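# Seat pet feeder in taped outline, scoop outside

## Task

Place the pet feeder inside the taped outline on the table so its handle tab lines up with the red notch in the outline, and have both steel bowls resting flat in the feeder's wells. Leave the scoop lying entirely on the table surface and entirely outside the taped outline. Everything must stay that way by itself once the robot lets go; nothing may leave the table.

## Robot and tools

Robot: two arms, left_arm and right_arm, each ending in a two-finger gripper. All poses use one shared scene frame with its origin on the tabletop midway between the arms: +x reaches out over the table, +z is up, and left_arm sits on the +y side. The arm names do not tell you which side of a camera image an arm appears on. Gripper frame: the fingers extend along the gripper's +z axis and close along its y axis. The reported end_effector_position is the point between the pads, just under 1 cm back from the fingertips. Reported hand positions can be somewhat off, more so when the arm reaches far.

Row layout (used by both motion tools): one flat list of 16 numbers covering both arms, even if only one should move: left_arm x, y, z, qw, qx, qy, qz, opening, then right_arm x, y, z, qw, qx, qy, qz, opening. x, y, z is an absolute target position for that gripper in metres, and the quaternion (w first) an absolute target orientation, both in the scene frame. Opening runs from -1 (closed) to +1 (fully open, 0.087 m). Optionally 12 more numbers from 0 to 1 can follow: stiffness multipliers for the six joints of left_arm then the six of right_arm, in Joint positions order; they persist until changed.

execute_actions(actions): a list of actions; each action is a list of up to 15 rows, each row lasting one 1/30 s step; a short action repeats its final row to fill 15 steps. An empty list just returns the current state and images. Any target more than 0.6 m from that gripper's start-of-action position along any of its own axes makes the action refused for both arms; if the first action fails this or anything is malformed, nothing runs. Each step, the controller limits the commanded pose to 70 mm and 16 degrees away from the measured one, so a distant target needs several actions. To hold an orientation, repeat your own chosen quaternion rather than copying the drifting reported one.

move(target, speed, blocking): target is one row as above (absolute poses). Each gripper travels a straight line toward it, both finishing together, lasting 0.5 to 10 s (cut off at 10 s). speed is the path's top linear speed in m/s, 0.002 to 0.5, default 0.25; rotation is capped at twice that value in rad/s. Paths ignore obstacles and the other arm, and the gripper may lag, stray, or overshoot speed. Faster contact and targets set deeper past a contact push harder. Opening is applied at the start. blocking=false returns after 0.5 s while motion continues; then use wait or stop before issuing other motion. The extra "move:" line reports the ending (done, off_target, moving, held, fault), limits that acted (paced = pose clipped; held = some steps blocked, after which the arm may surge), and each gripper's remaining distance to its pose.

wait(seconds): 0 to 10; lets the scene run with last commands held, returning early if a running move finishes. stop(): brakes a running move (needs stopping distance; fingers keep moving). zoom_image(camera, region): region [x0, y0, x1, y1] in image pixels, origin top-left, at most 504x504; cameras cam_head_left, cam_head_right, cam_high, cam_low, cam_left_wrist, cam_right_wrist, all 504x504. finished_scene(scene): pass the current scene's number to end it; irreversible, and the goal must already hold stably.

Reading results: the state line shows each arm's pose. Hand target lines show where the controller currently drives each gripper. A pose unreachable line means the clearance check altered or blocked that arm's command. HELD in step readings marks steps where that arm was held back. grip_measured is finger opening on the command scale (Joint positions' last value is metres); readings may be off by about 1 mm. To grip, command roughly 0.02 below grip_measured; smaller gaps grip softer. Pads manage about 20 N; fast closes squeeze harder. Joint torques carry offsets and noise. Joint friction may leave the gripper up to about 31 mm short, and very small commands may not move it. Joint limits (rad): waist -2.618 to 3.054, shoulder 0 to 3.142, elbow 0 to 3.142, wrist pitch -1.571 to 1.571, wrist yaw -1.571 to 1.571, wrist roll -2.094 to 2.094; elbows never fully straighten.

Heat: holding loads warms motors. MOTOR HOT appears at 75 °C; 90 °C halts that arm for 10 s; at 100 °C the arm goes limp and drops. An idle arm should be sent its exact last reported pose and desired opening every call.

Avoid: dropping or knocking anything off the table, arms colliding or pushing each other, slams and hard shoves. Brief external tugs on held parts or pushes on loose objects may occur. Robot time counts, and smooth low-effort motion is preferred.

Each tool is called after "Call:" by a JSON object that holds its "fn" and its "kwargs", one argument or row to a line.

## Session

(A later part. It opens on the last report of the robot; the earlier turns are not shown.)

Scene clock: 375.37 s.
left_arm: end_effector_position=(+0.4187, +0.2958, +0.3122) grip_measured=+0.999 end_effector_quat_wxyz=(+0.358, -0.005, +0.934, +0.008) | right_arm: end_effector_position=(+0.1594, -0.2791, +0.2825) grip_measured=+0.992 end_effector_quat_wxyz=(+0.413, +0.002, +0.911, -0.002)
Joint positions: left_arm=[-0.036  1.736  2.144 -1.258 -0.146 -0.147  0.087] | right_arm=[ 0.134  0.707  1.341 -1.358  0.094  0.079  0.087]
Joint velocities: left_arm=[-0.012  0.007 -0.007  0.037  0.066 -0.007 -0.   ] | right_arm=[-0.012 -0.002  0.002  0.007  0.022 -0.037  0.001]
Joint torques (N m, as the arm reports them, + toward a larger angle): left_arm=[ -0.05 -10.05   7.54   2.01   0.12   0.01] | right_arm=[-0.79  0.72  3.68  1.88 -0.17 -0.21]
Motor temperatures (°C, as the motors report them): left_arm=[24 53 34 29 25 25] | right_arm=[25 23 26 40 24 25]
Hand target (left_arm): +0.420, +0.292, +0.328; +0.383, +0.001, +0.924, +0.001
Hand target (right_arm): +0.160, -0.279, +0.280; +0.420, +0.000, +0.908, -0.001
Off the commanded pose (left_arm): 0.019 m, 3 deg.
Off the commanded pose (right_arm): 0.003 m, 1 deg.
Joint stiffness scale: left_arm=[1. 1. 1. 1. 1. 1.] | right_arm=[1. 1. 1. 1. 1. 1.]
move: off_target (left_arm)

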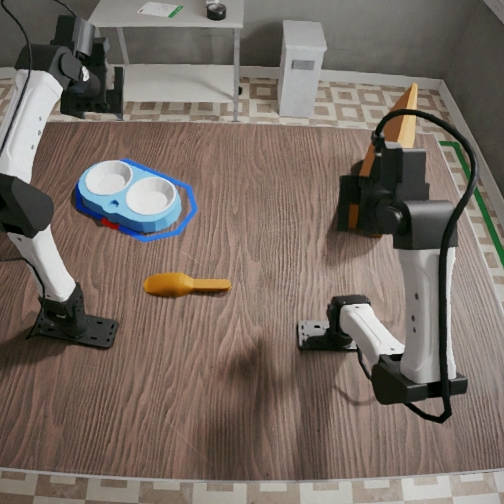

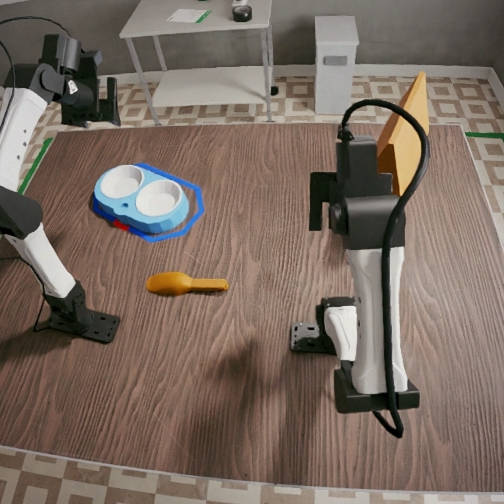

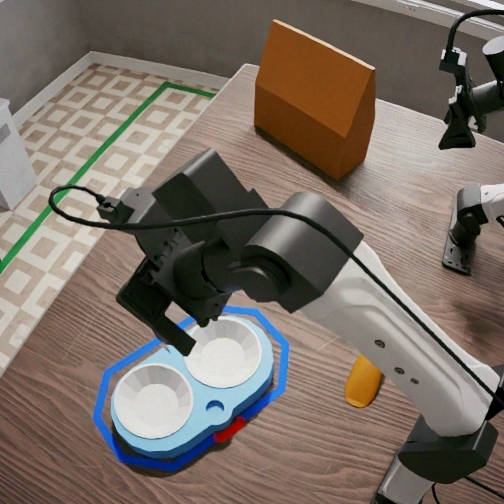

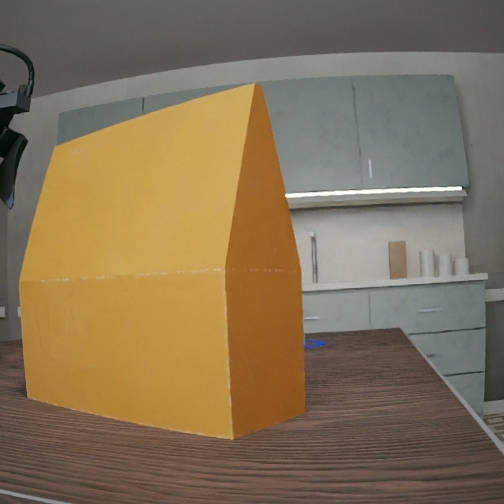

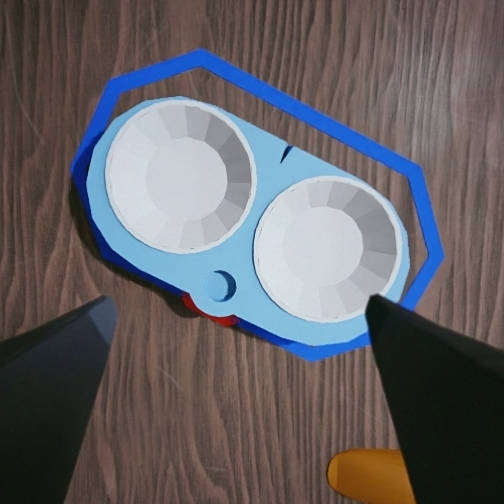

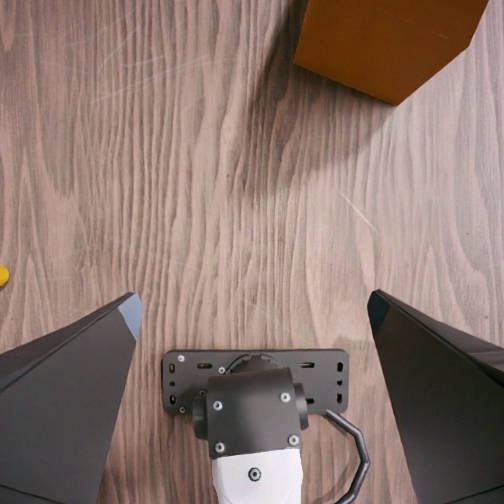

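Call:
{"fn": "move", "kwargs": {
  "target": [0.32,0.352,0.09,0,0.233,0.972,0,1,0.16,-0.279,0.28,0.42,0,0.907,0,1],
  "speed": 0.35
}}

Call:
{"fn": "move", "kwargs": {
  "target": [0.322,0.351,0.018,0,0.233,0.972,0,1,0.16,-0.279,0.28,0.42,0,0.907,0,1],
  "speed": 0.12
}}

Call:
{"fn": "move", "kwargs": {
  "target": [0.362,0.331,0.025,0,0.233,0.972,0,1,0.16,-0.279,0.28,0.42,0,0.907,0,1],
  "speed": 0.04
}}

Scene clock: 409.27 s.
left_arm: end_effector_position=(+0.3184, +0.3461, +0.0994) grip_measured=+0.999 end_effector_quat_wxyz=(+0.005, +0.231, +0.973, -0.002) | right_arm: end_effector_position=(+0.1594, -0.2791, +0.2825) grip_measured=+0.992 end_effector_quat_wxyz=(+0.413, +0.002, +0.911, -0.002)
Joint positions: left_arm=[ 0.083  1.793  1.467 -1.236  0.005  0.396  0.087] | right_arm=[ 0.134  0.707  1.341 -1.358  0.094  0.079  0.087]
Joint velocities: left_arm=[ 0.007  0.007 -0.012  0.037 -0.037 -0.037 -0.001] | right_arm=[ 0.002 -0.007 -0.002  0.066 -0.081 -0.037 -0.   ]
Joint torques (N m, as the arm reports them, + toward a larger angle): left_arm=[ 1.18 -8.7   4.6   0.64  0.08 -0.01] | right_arm=[-0.81  0.59  3.54  1.95 -0.2  -0.12]
Motor temperatures (°C, as the motors report them): left_arm=[24 50 37 33 25 25] | right_arm=[25 23 26 40 24 25]
Hand target (left_arm): +0.319, +0.350, +0.092; -0.000, +0.232, +0.973, -0.000
Hand target (right_arm): +0.160, -0.279, +0.280; +0.420, +0.000, +0.908, -0.001
Off the commanded pose (left_arm): 0.011 m, 1 deg.
Off the commanded pose (right_arm): 0.003 m, 1 deg.
Joint stiffness scale: left_arm=[1. 1. 1. 1. 1. 1.] | right_arm=[1. 1. 1. 1. 1. 1.]
move: off_target (left_arm)

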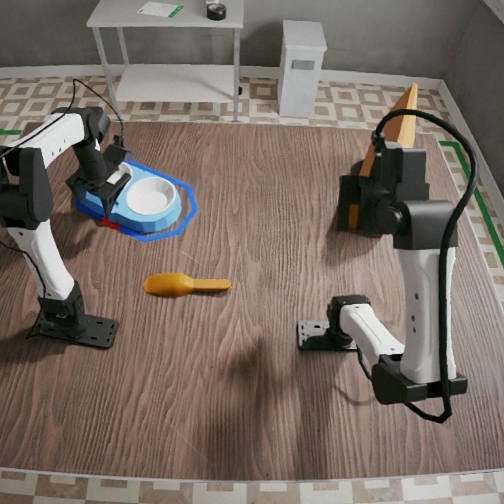

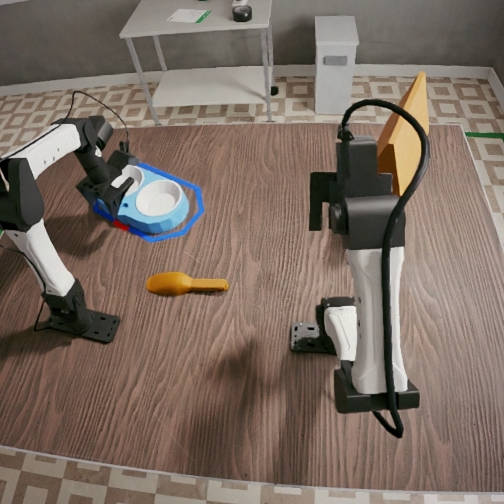

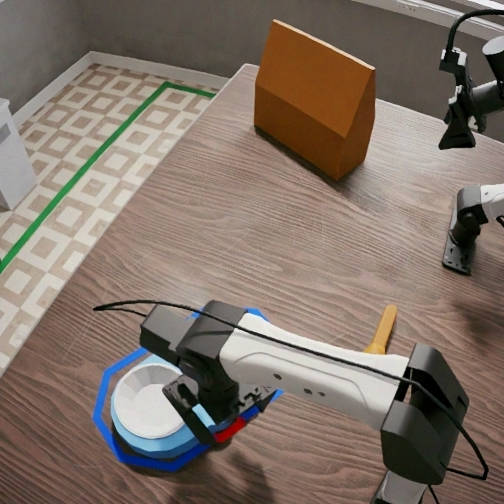

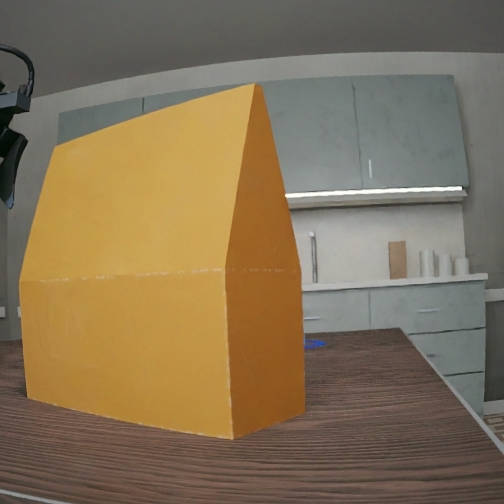

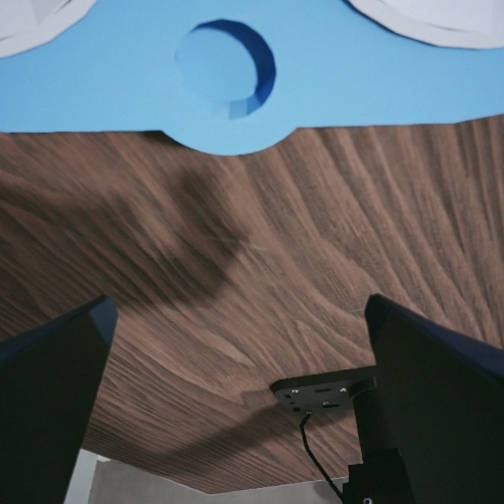

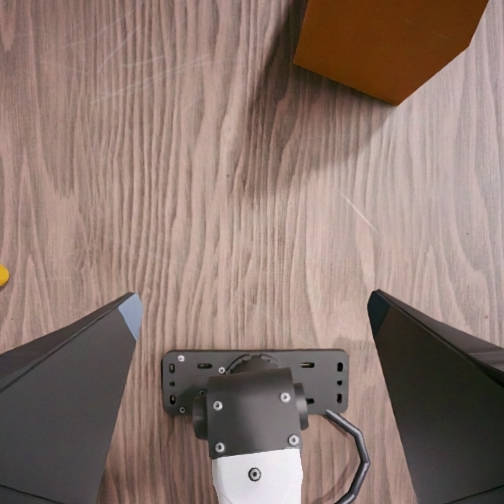

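Scene clock: 410.53 s.
left_arm: end_effector_position=(+0.3250, +0.3459, +0.0279) grip_measured=+0.999 end_effector_quat_wxyz=(+0.009, +0.235, +0.972, -0.001) | right_arm: end_effector_position=(+0.1594, -0.2791, +0.2825) grip_measured=+0.992 end_effector_quat_wxyz=(+0.413, +0.002, +0.911, -0.002)
Joint positions: left_arm=[ 0.083  1.868  1.273 -0.958  0.005  0.403  0.087] | right_arm=[ 0.134  0.707  1.341 -1.358  0.094  0.079  0.087]
Joint velocities: left_arm=[ 0.007  0.002 -0.017  0.022 -0.066  0.066  0.001] | right_arm=[-0.012 -0.012  0.002  0.051  0.022  0.051  0.   ]
Joint torques (N m, as the arm reports them, + toward a larger angle): left_arm=[ 1.47 -8.63  4.02  0.65  0.09  0.02] | right_arm=[-0.79  0.68  3.61  1.99 -0.2  -0.13]
Motor temperatures (°C, as the motors report them): left_arm=[24 50 37 32 25 25] | right_arm=[25 23 26 40 24 25]
Hand target (left_arm): +0.322, +0.351, +0.018; +0.000, +0.233, +0.972, -0.000
Hand target (right_arm): +0.160, -0.279, +0.280; +0.420, +0.000, +0.908, -0.001
Off the commanded pose (left_arm): 0.012 m, 1 deg.
Off the commanded pose (right_arm): 0.003 m, 1 deg.
Joint stiffness scale: left_arm=[1. 1. 1. 1. 1. 1.] | right_arm=[1. 1. 1. 1. 1. 1.]
move: off_target (left_arm)

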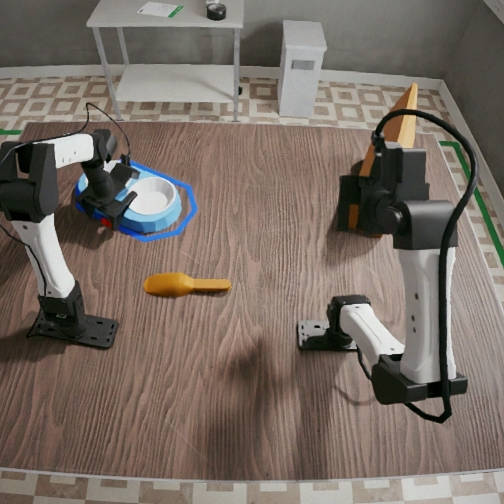

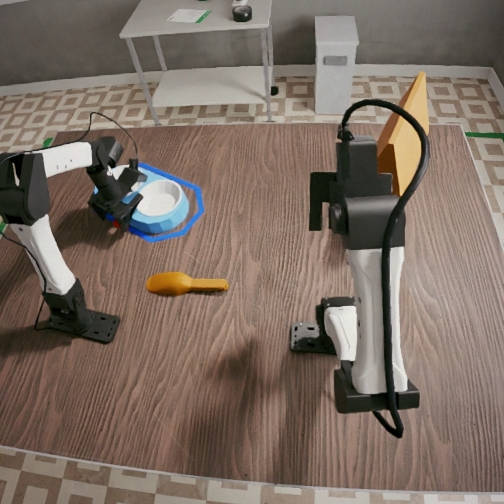

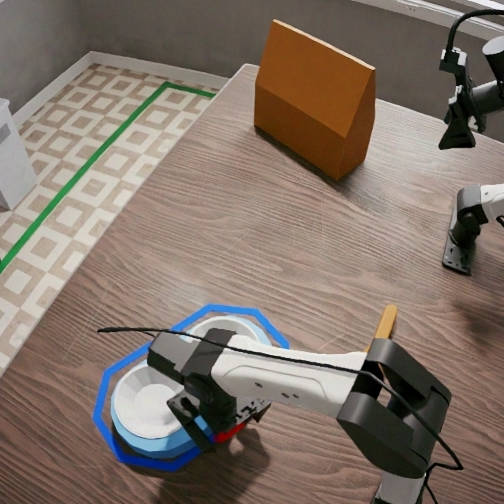

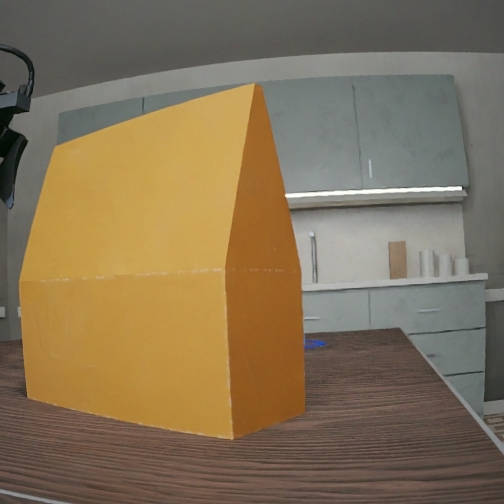

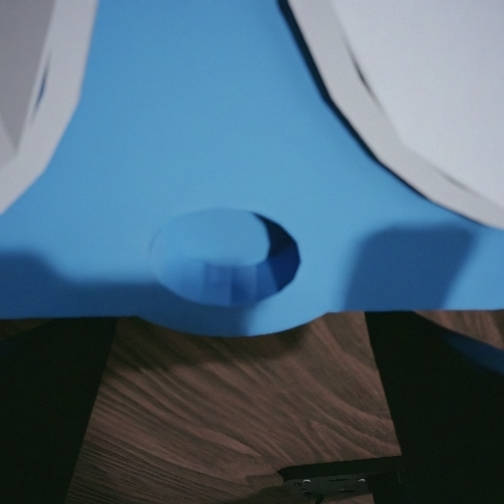

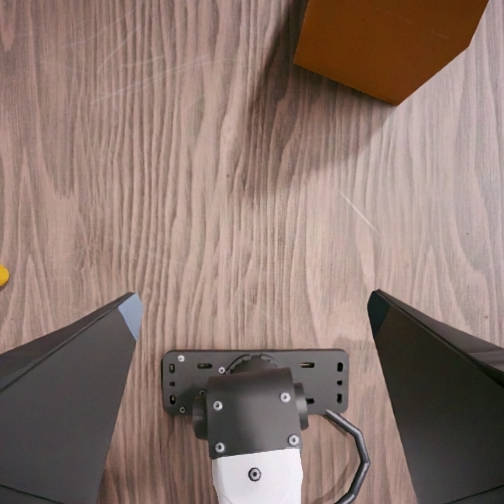

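Scene clock: 411.80 s.
left_arm: end_effector_position=(+0.3560, +0.3369, +0.0295) grip_measured=+0.999 end_effector_quat_wxyz=(-0.001, +0.233, +0.972, +0.002) | right_arm: end_effector_position=(+0.1594, -0.2791, +0.2825) grip_measured=+0.992 end_effector_quat_wxyz=(+0.413, +0.002, +0.911, -0.002)
Joint positions: left_arm=[ 0.061  1.997  1.455 -1.029 -0.005  0.378  0.087] | right_arm=[ 0.134  0.707  1.341 -1.358  0.094  0.079  0.087]
Joint velocities: left_arm=[ 0.017  0.012  0.002  0.037 -0.051 -0.066  0.001] | right_arm=[-0.012 -0.007  0.002 -0.007  0.007  0.007 -0.   ]
Joint torques (N m, as the arm reports them, + toward a larger angle): left_arm=[-0.49 -9.07  7.32  0.45  0.16 -0.17] | right_arm=[-0.72  0.65  3.68  1.98 -0.22 -0.17]
Motor temperatures (°C, as the motors report them): left_arm=[24 50 37 32 25 25] | right_arm=[25 23 26 40 24 25]
Hand target (left_arm): +0.362, +0.332, +0.025; +0.000, +0.233, +0.972, +0.000
Hand target (right_arm): +0.160, -0.279, +0.280; +0.420, +0.000, +0.908, -0.001
Off the commanded pose (left_arm): 0.010 m, 0 deg.
Off the commanded pose (right_arm): 0.003 m, 1 deg.
Joint stiffness scale: left_arm=[1. 1. 1. 1. 1. 1.] | right_arm=[1. 1. 1. 1. 1. 1.]
move: done

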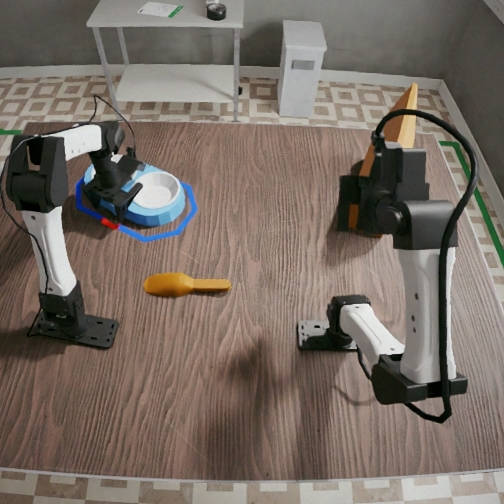

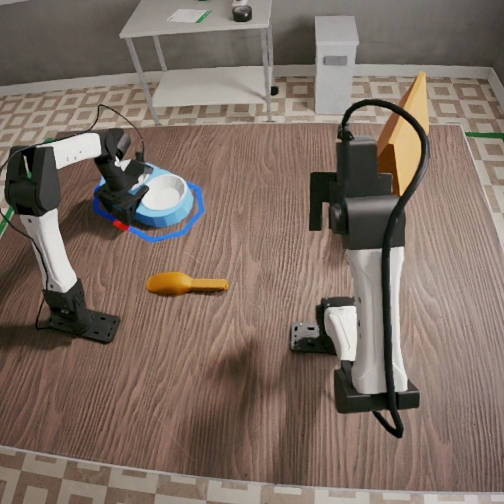

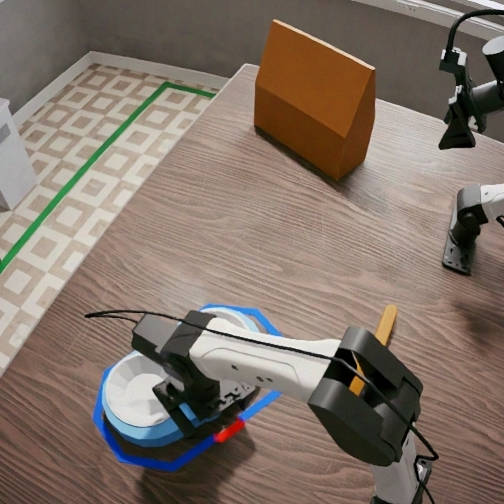

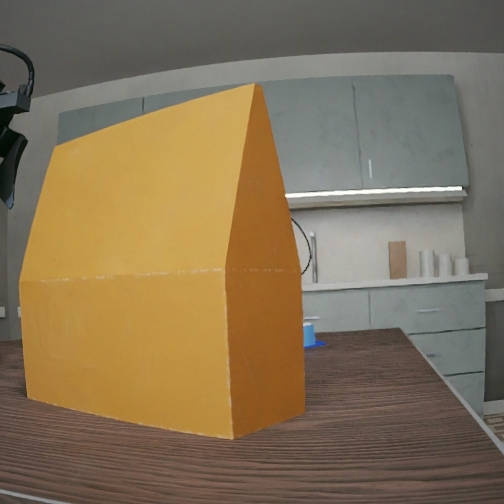

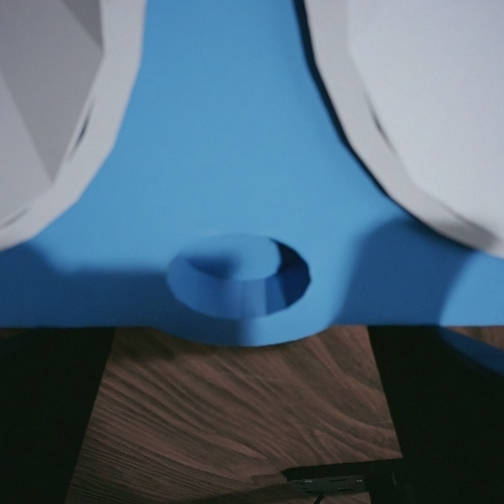

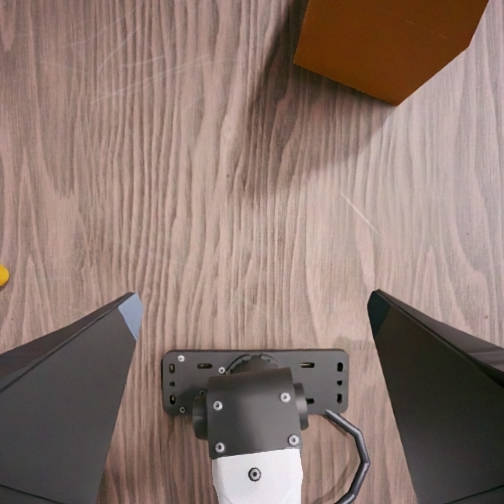

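It was pushed earlier than expected; check from above.

Call:
{"fn": "move", "kwargs": {
  "target": [0.32,0.352,0.10,0,0.233,0.972,0,1,0.16,-0.279,0.28,0.42,0,0.907,0,1],
  "speed": 0.15
}}

Call:
{"fn": "move", "kwargs": {
  "target": [0.42,0.29,0.33,0.383,0,0.924,0,1,0.16,-0.279,0.28,0.42,0,0.907,0,1],
  "speed": 0.4
}}

Scene clock: 423.57 s.
left_arm: end_effector_position=(+0.3168, +0.3495, +0.0896) grip_measured=+0.999 end_effector_quat_wxyz=(-0.011, +0.233, +0.972, +0.001) | right_arm: end_effector_position=(+0.1594, -0.2791, +0.2825) grip_measured=+0.992 end_effector_quat_wxyz=(+0.413, +0.002, +0.911, -0.002)
Joint positions: left_arm=[ 0.087  1.819  1.455 -1.228 -0.005  0.404  0.087] | right_arm=[ 0.134  0.707  1.341 -1.358  0.094  0.079  0.087]
Joint velocities: left_arm=[ 0.012 -0.007 -0.007 -0.066  0.022 -0.022 -0.   ] | right_arm=[-0.027 -0.017 -0.002  0.007 -0.007  0.037 -0.   ]
Joint torques (N m, as the arm reports them, + toward a larger angle): left_arm=[  1.06 -11.32   7.4    0.21   0.16   0.04] | right_arm=[-0.97  0.79  3.9   1.95 -0.17 -0.15]
Motor temperatures (°C, as the motors report them): left_arm=[24 49 38 31 25 25] | right_arm=[25 23 26 40 24 25]
Hand target (left_arm): +0.319, +0.351, +0.100; +0.000, +0.233, +0.972, +0.000
Hand target (right_arm): +0.160, -0.279, +0.280; +0.420, +0.000, +0.908, -0.001
Off the commanded pose (left_arm): 0.011 m, 1 deg.
Off the commanded pose (right_arm): 0.003 m, 1 deg.
Joint stiffness scale: left_arm=[1. 1. 1. 1. 1. 1.] | right_arm=[1. 1. 1. 1. 1. 1.]
move: off_target (left_arm)

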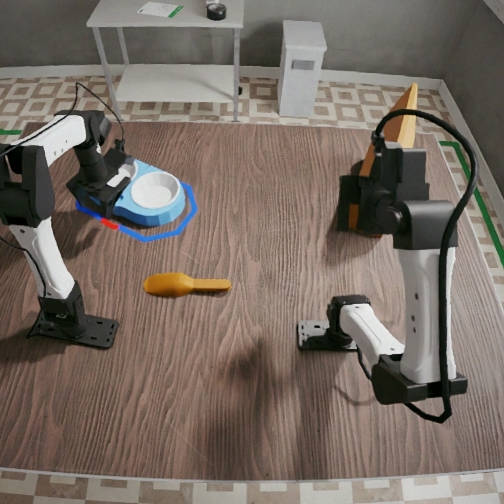

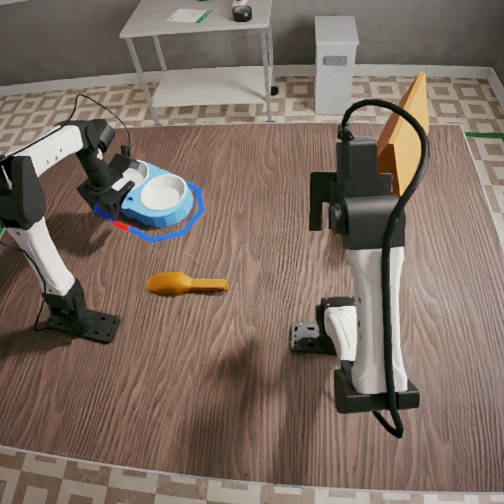

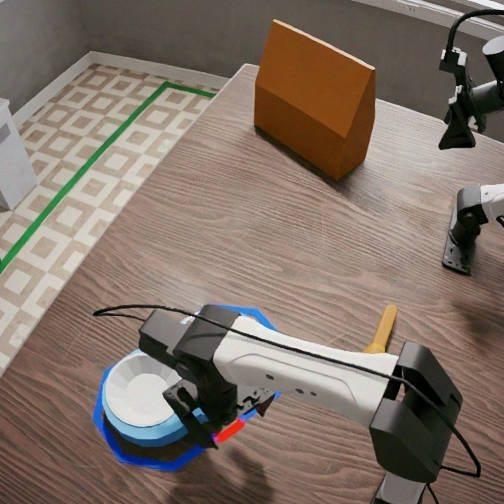

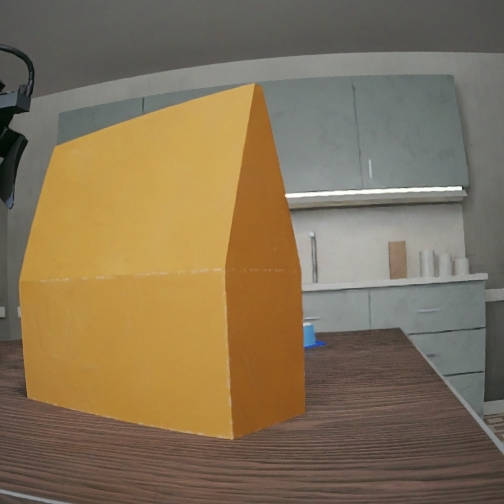

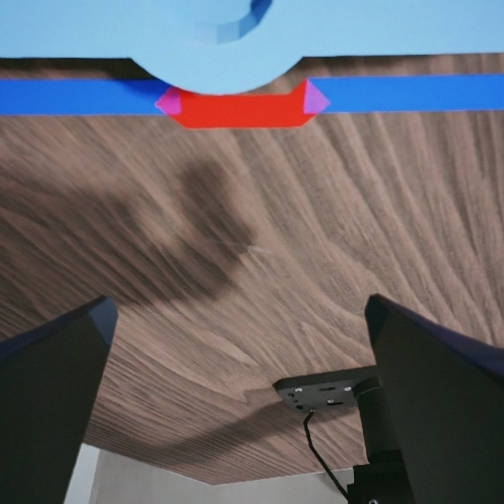

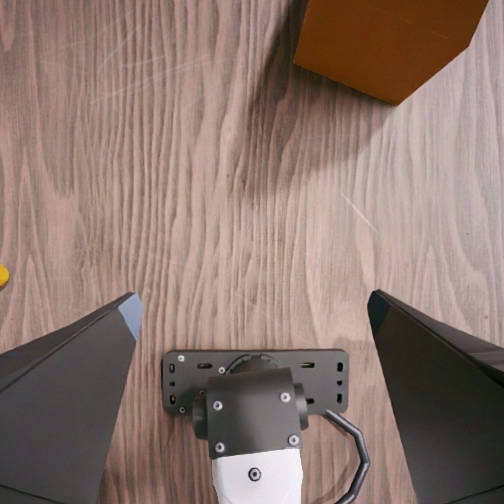

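Scene clock: 425.37 s.
left_arm: end_effector_position=(+0.4137, +0.2960, +0.3313) grip_measured=+0.998 end_effector_quat_wxyz=(+0.386, +0.004, +0.922, -0.001) | right_arm: end_effector_position=(+0.1594, -0.2791, +0.2825) grip_measured=+0.992 end_effector_quat_wxyz=(+0.413, +0.002, +0.911, -0.002)
Joint positions: left_arm=[-0.032  1.691  2.142 -1.237 -0.127 -0.126  0.087] | right_arm=[ 0.134  0.707  1.341 -1.358  0.094  0.079  0.087]
Joint velocities: left_arm=[-0.002 -0.007 -0.022 -0.007  0.007 -0.007 -0.   ] | right_arm=[-0.002 -0.007  0.002 -0.007  0.007 -0.007 -0.   ]
Joint torques (N m, as the arm reports them, + toward a larger angle): left_arm=[-0.47 -5.42  7.49  1.91  0.   -0.16] | right_arm=[-0.98  0.71  3.68  1.89 -0.13 -0.17]
Motor temperatures (°C, as the motors report them): left_arm=[24 49 38 31 25 25] | right_arm=[25 23 26 40 24 25]
Hand target (left_arm): +0.421, +0.292, +0.328; +0.383, +0.001, +0.924, -0.000
Hand target (right_arm): +0.160, -0.279, +0.280; +0.420, +0.000, +0.908, -0.001
Off the commanded pose (left_arm): 0.009 m, 1 deg.
Off the commanded pose (right_arm): 0.003 m, 1 deg.
Joint stiffness scale: left_arm=[1. 1. 1. 1. 1. 1.] | right_arm=[1. 1. 1. 1. 1. 1.]
move: done

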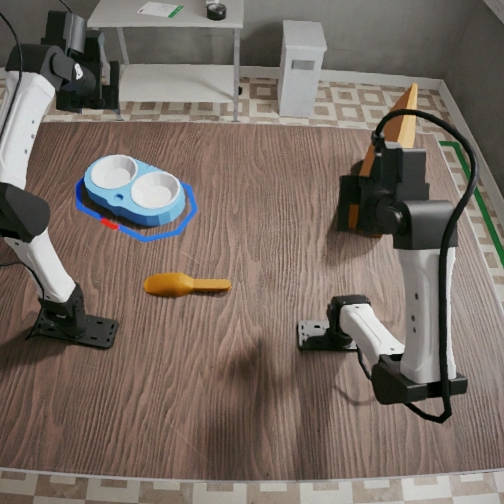

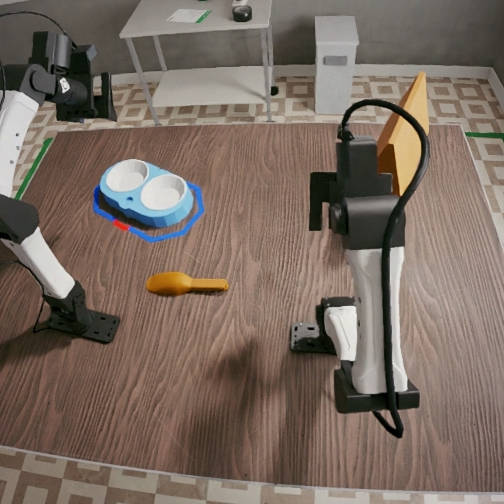

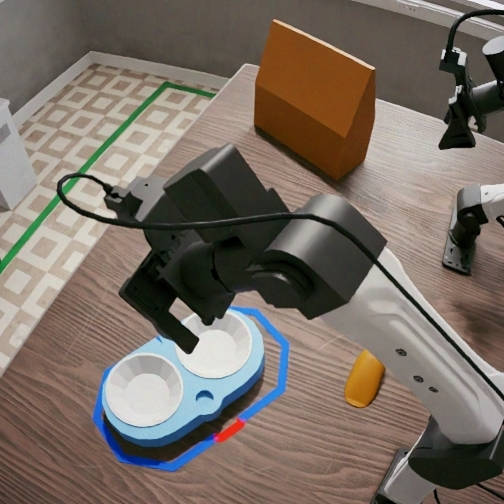

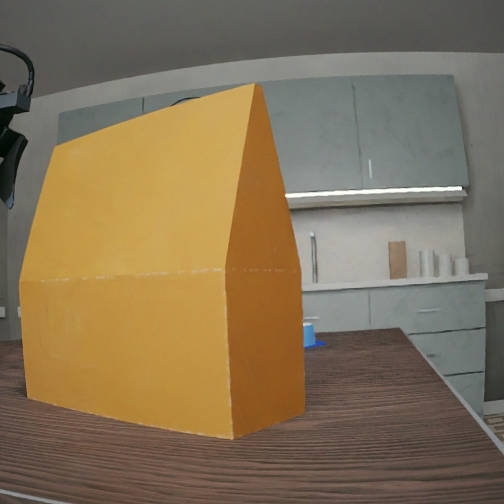

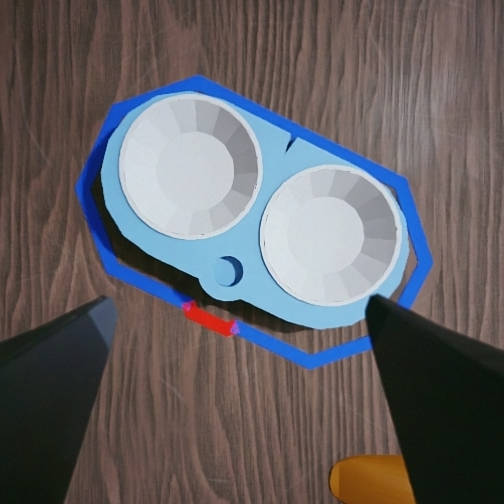

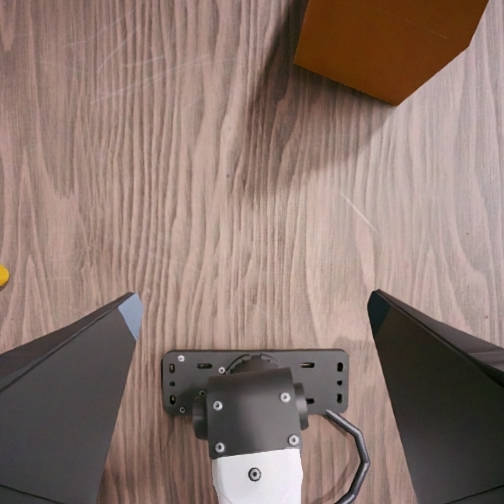

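Call:
{"fn": "move", "kwargs": {
  "target": [0.364,0.33,0.085,0,-0.515,0.857,0,0.05,0.16,-0.279,0.28,0.42,0,0.907,0,1],
  "speed": 0.35
}}

Call:
{"fn": "move", "kwargs": {
  "target": [0.364,0.331,0.052,0,-0.515,0.857,0,0.05,0.16,-0.279,0.28,0.42,0,0.907,0,1],
  "speed": 0.06
}}

Scene clock: 441.73 s.
left_arm: end_effector_position=(+0.3637, +0.3276, +0.0964) grip_measured=+0.050 end_effector_quat_wxyz=(+0.008, -0.509, +0.861, -0.001) | right_arm: end_effector_position=(+0.1594, -0.2791, +0.2825) grip_measured=+0.992 end_effector_quat_wxyz=(+0.413, +0.002, +0.911, -0.002)
Joint positions: left_arm=[ 0.186  1.894  1.585 -1.247 -0.005 -1.036  0.046] | right_arm=[ 0.134  0.707  1.341 -1.358  0.094  0.079  0.087]
Joint velocities: left_arm=[-0.017  0.022 -0.007  0.022  0.022 -0.095  0.   ] | right_arm=[ 0.002  0.002 -0.002 -0.037 -0.051 -0.022  0.001]
Joint torques (N m, as the arm reports them, + toward a larger angle): left_arm=[ 0.66 -9.66  4.27  0.63  0.12 -0.17] | right_arm=[-0.84  0.83  3.78  1.94 -0.22 -0.12]
Motor temperatures (°C, as the motors report them): left_arm=[24 46 38 32 25 25] | right_arm=[25 23 26 41 24 25]
Hand target (left_arm): +0.363, +0.328, +0.087; -0.000, -0.516, +0.857, -0.001
Hand target (right_arm): +0.160, -0.279, +0.280; +0.420, +0.000, +0.908, -0.001
Off the commanded pose (left_arm): 0.012 m, 1 deg.
Off the commanded pose (right_arm): 0.003 m, 1 deg.
Joint stiffness scale: left_arm=[1. 1. 1. 1. 1. 1.] | right_arm=[1. 1. 1. 1. 1. 1.]
move: off_target (left_arm)

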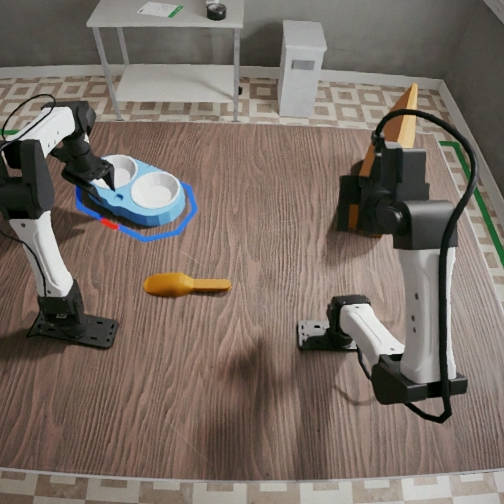

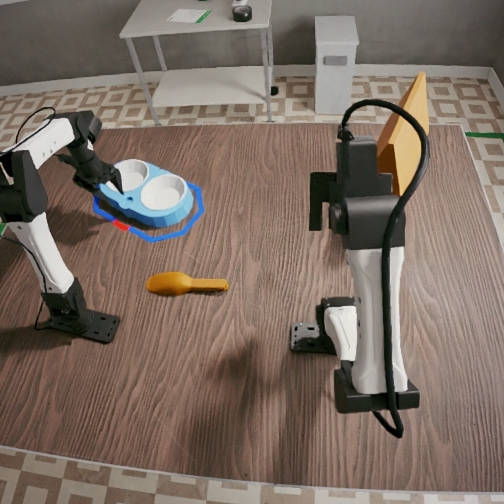

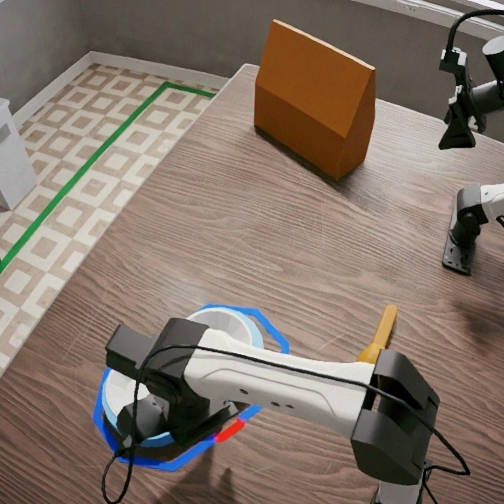

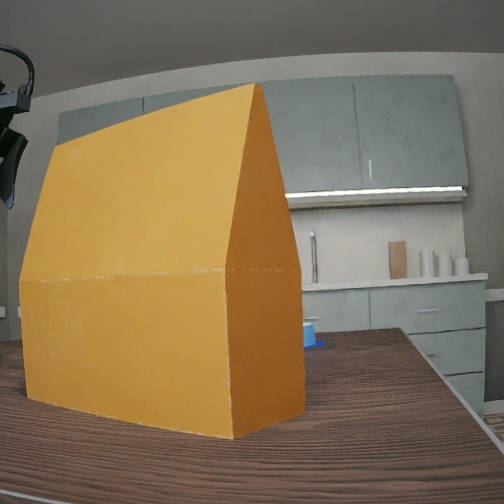

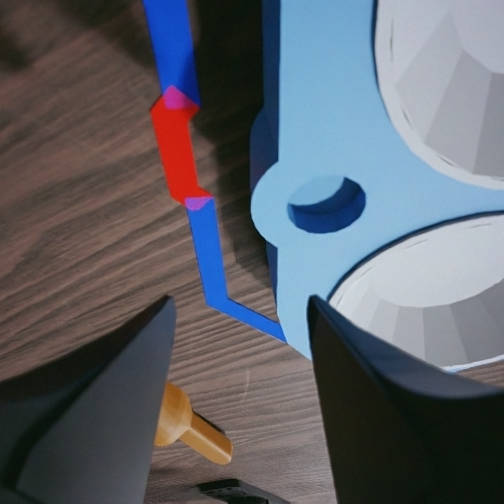

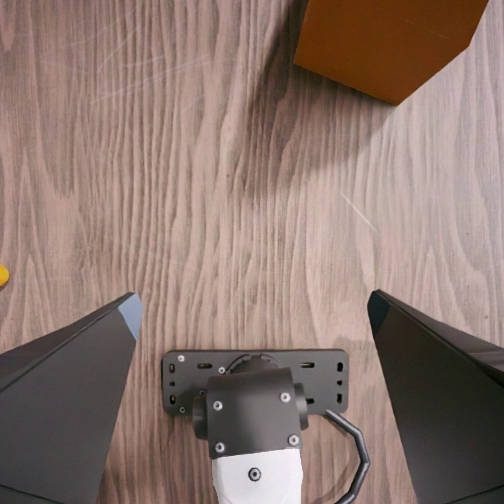

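Scene clock: 442.93 s.
left_arm: end_effector_position=(+0.3662, +0.3277, +0.0636) grip_measured=+0.050 end_effector_quat_wxyz=(+0.011, -0.509, +0.861, -0.003) | right_arm: end_effector_position=(+0.1594, -0.2791, +0.2825) grip_measured=+0.992 end_effector_quat_wxyz=(+0.413, +0.002, +0.911, -0.002)
Joint positions: left_arm=[ 0.186  1.914  1.481 -1.116 -0.005 -1.037  0.046] | right_arm=[ 0.134  0.707  1.341 -1.358  0.094  0.079  0.087]
Joint velocities: left_arm=[-0.002 -0.022 -0.017 -0.007 -0.007  0.022 -0.001] | right_arm=[-0.017  0.012  0.007  0.007 -0.007 -0.022 -0.001]
Joint torques (N m, as the arm reports them, + toward a larger angle): left_arm=[ 1.42 -9.16  4.1   0.6   0.08 -0.1 ] | right_arm=[-0.98  0.64  3.5   1.93 -0.25 -0.11]
Motor temperatures (°C, as the motors report them): left_arm=[24 46 38 32 25 25] | right_arm=[25 23 26 41 24 25]
Hand target (left_arm): +0.364, +0.331, +0.052; -0.000, -0.515, +0.857, +0.000
Hand target (right_arm): +0.160, -0.279, +0.280; +0.420, +0.000, +0.908, -0.001
Off the commanded pose (left_arm): 0.012 m, 1 deg.
Off the commanded pose (right_arm): 0.003 m, 1 deg.
Joint stiffness scale: left_arm=[1. 1. 1. 1. 1. 1.] | right_arm=[1. 1. 1. 1. 1. 1.]
move: off_target (left_arm)

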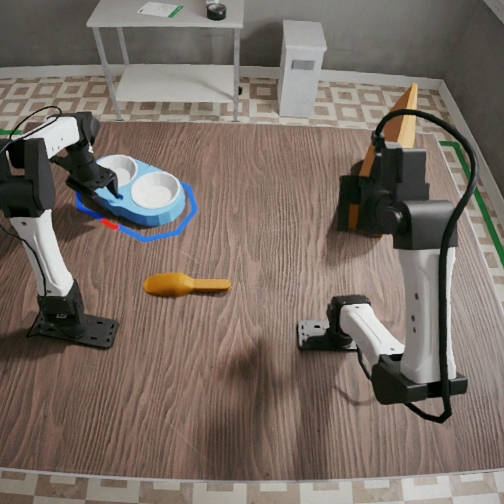

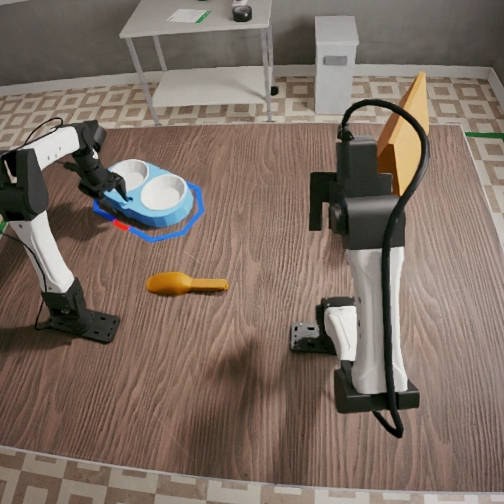

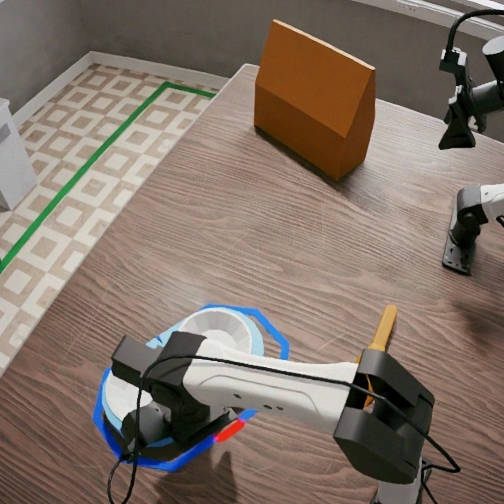

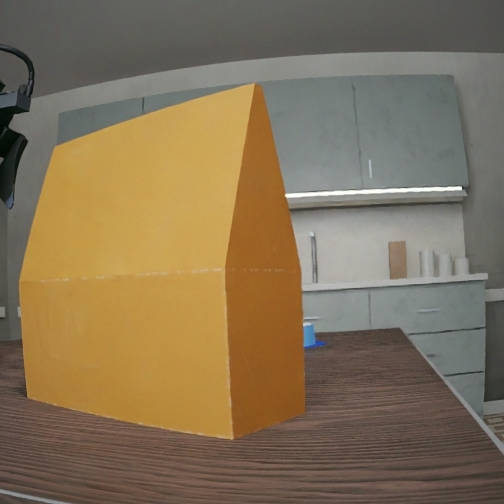

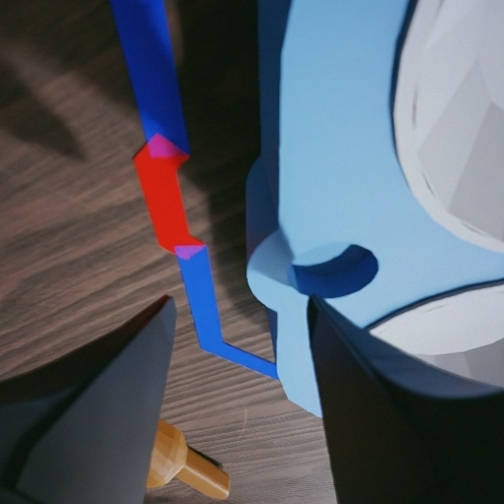

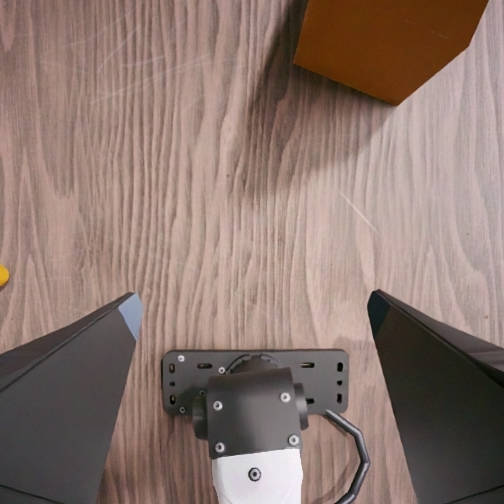

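Call:
{"fn": "move", "kwargs": {
  "target": [0.364,0.331,0.034,0,-0.515,0.857,0,0.05,0.16,-0.279,0.28,0.42,0,0.907,0,1],
  "speed": 0.04
}}

Scene clock: 469.23 s.
left_arm: end_effector_position=(+0.3670, +0.3277, +0.0460) grip_measured=+0.050 end_effector_quat_wxyz=(+0.011, -0.509, +0.861, -0.003) | right_arm: end_effector_position=(+0.1594, -0.2791, +0.2825) grip_measured=+0.992 end_effector_quat_wxyz=(+0.413, +0.002, +0.911, -0.002)
Joint positions: left_arm=[ 0.186  1.931  1.432 -1.05  -0.005 -1.037  0.046] | right_arm=[ 0.134  0.707  1.341 -1.358  0.094  0.079  0.087]
Joint velocities: left_arm=[-0.012  0.022  0.002  0.022 -0.007 -0.007 -0.001] | right_arm=[ 0.007  0.002 -0.022 -0.037  0.022  0.022 -0.001]
Joint torques (N m, as the arm reports them, + toward a larger angle): left_arm=[ 1.25 -9.36  3.97  0.65  0.1  -0.07] | right_arm=[-0.86  0.67  3.67  1.93 -0.19 -0.13]
Motor temperatures (°C, as the motors report them): left_arm=[24 47 36 30 25 25] | right_arm=[25 23 26 41 24 25]
Hand target (left_arm): +0.364, +0.331, +0.034; -0.000, -0.515, +0.857, +0.000
Hand target (right_arm): +0.160, -0.279, +0.280; +0.420, +0.000, +0.908, -0.001
Off the commanded pose (left_arm): 0.013 m, 2 deg.
Off the commanded pose (right_arm): 0.003 m, 1 deg.
Joint stiffness scale: left_arm=[1. 1. 1. 1. 1. 1.] | right_arm=[1. 1. 1. 1. 1. 1.]
move: off_target (left_arm)

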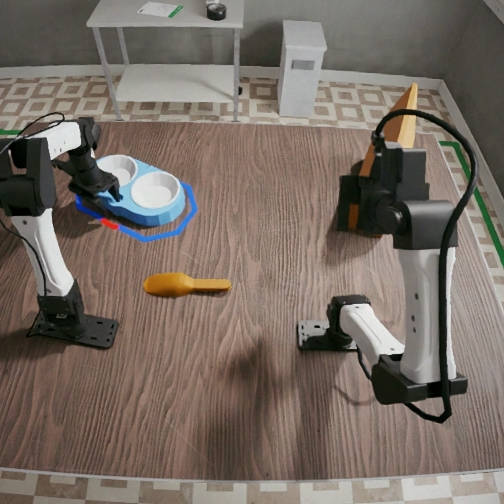

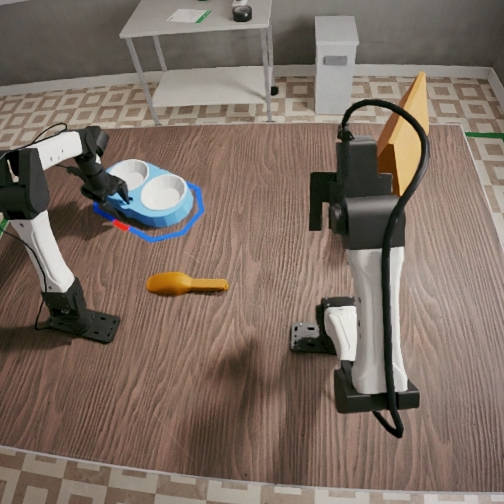

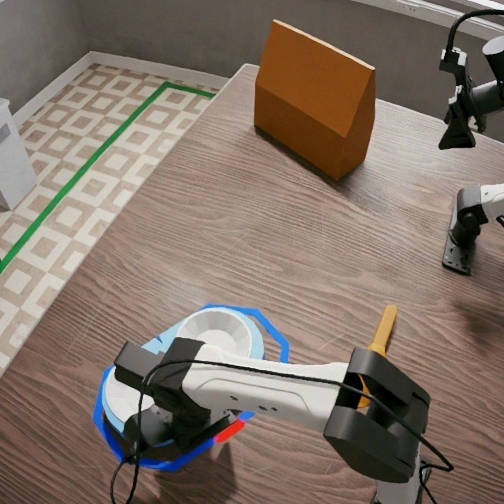

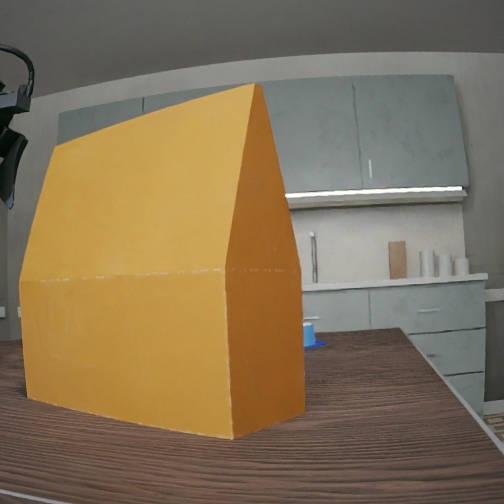

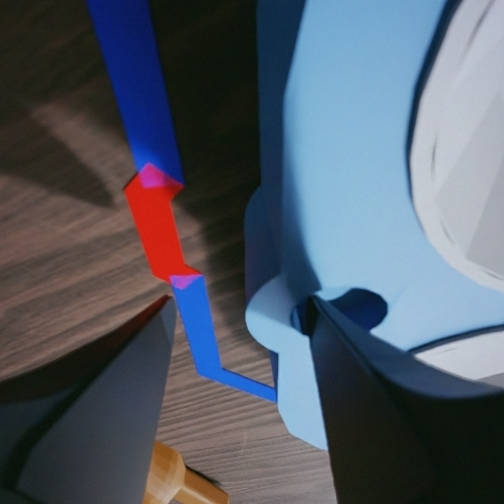

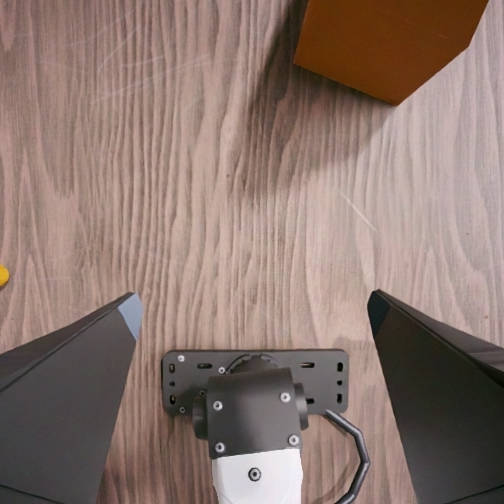

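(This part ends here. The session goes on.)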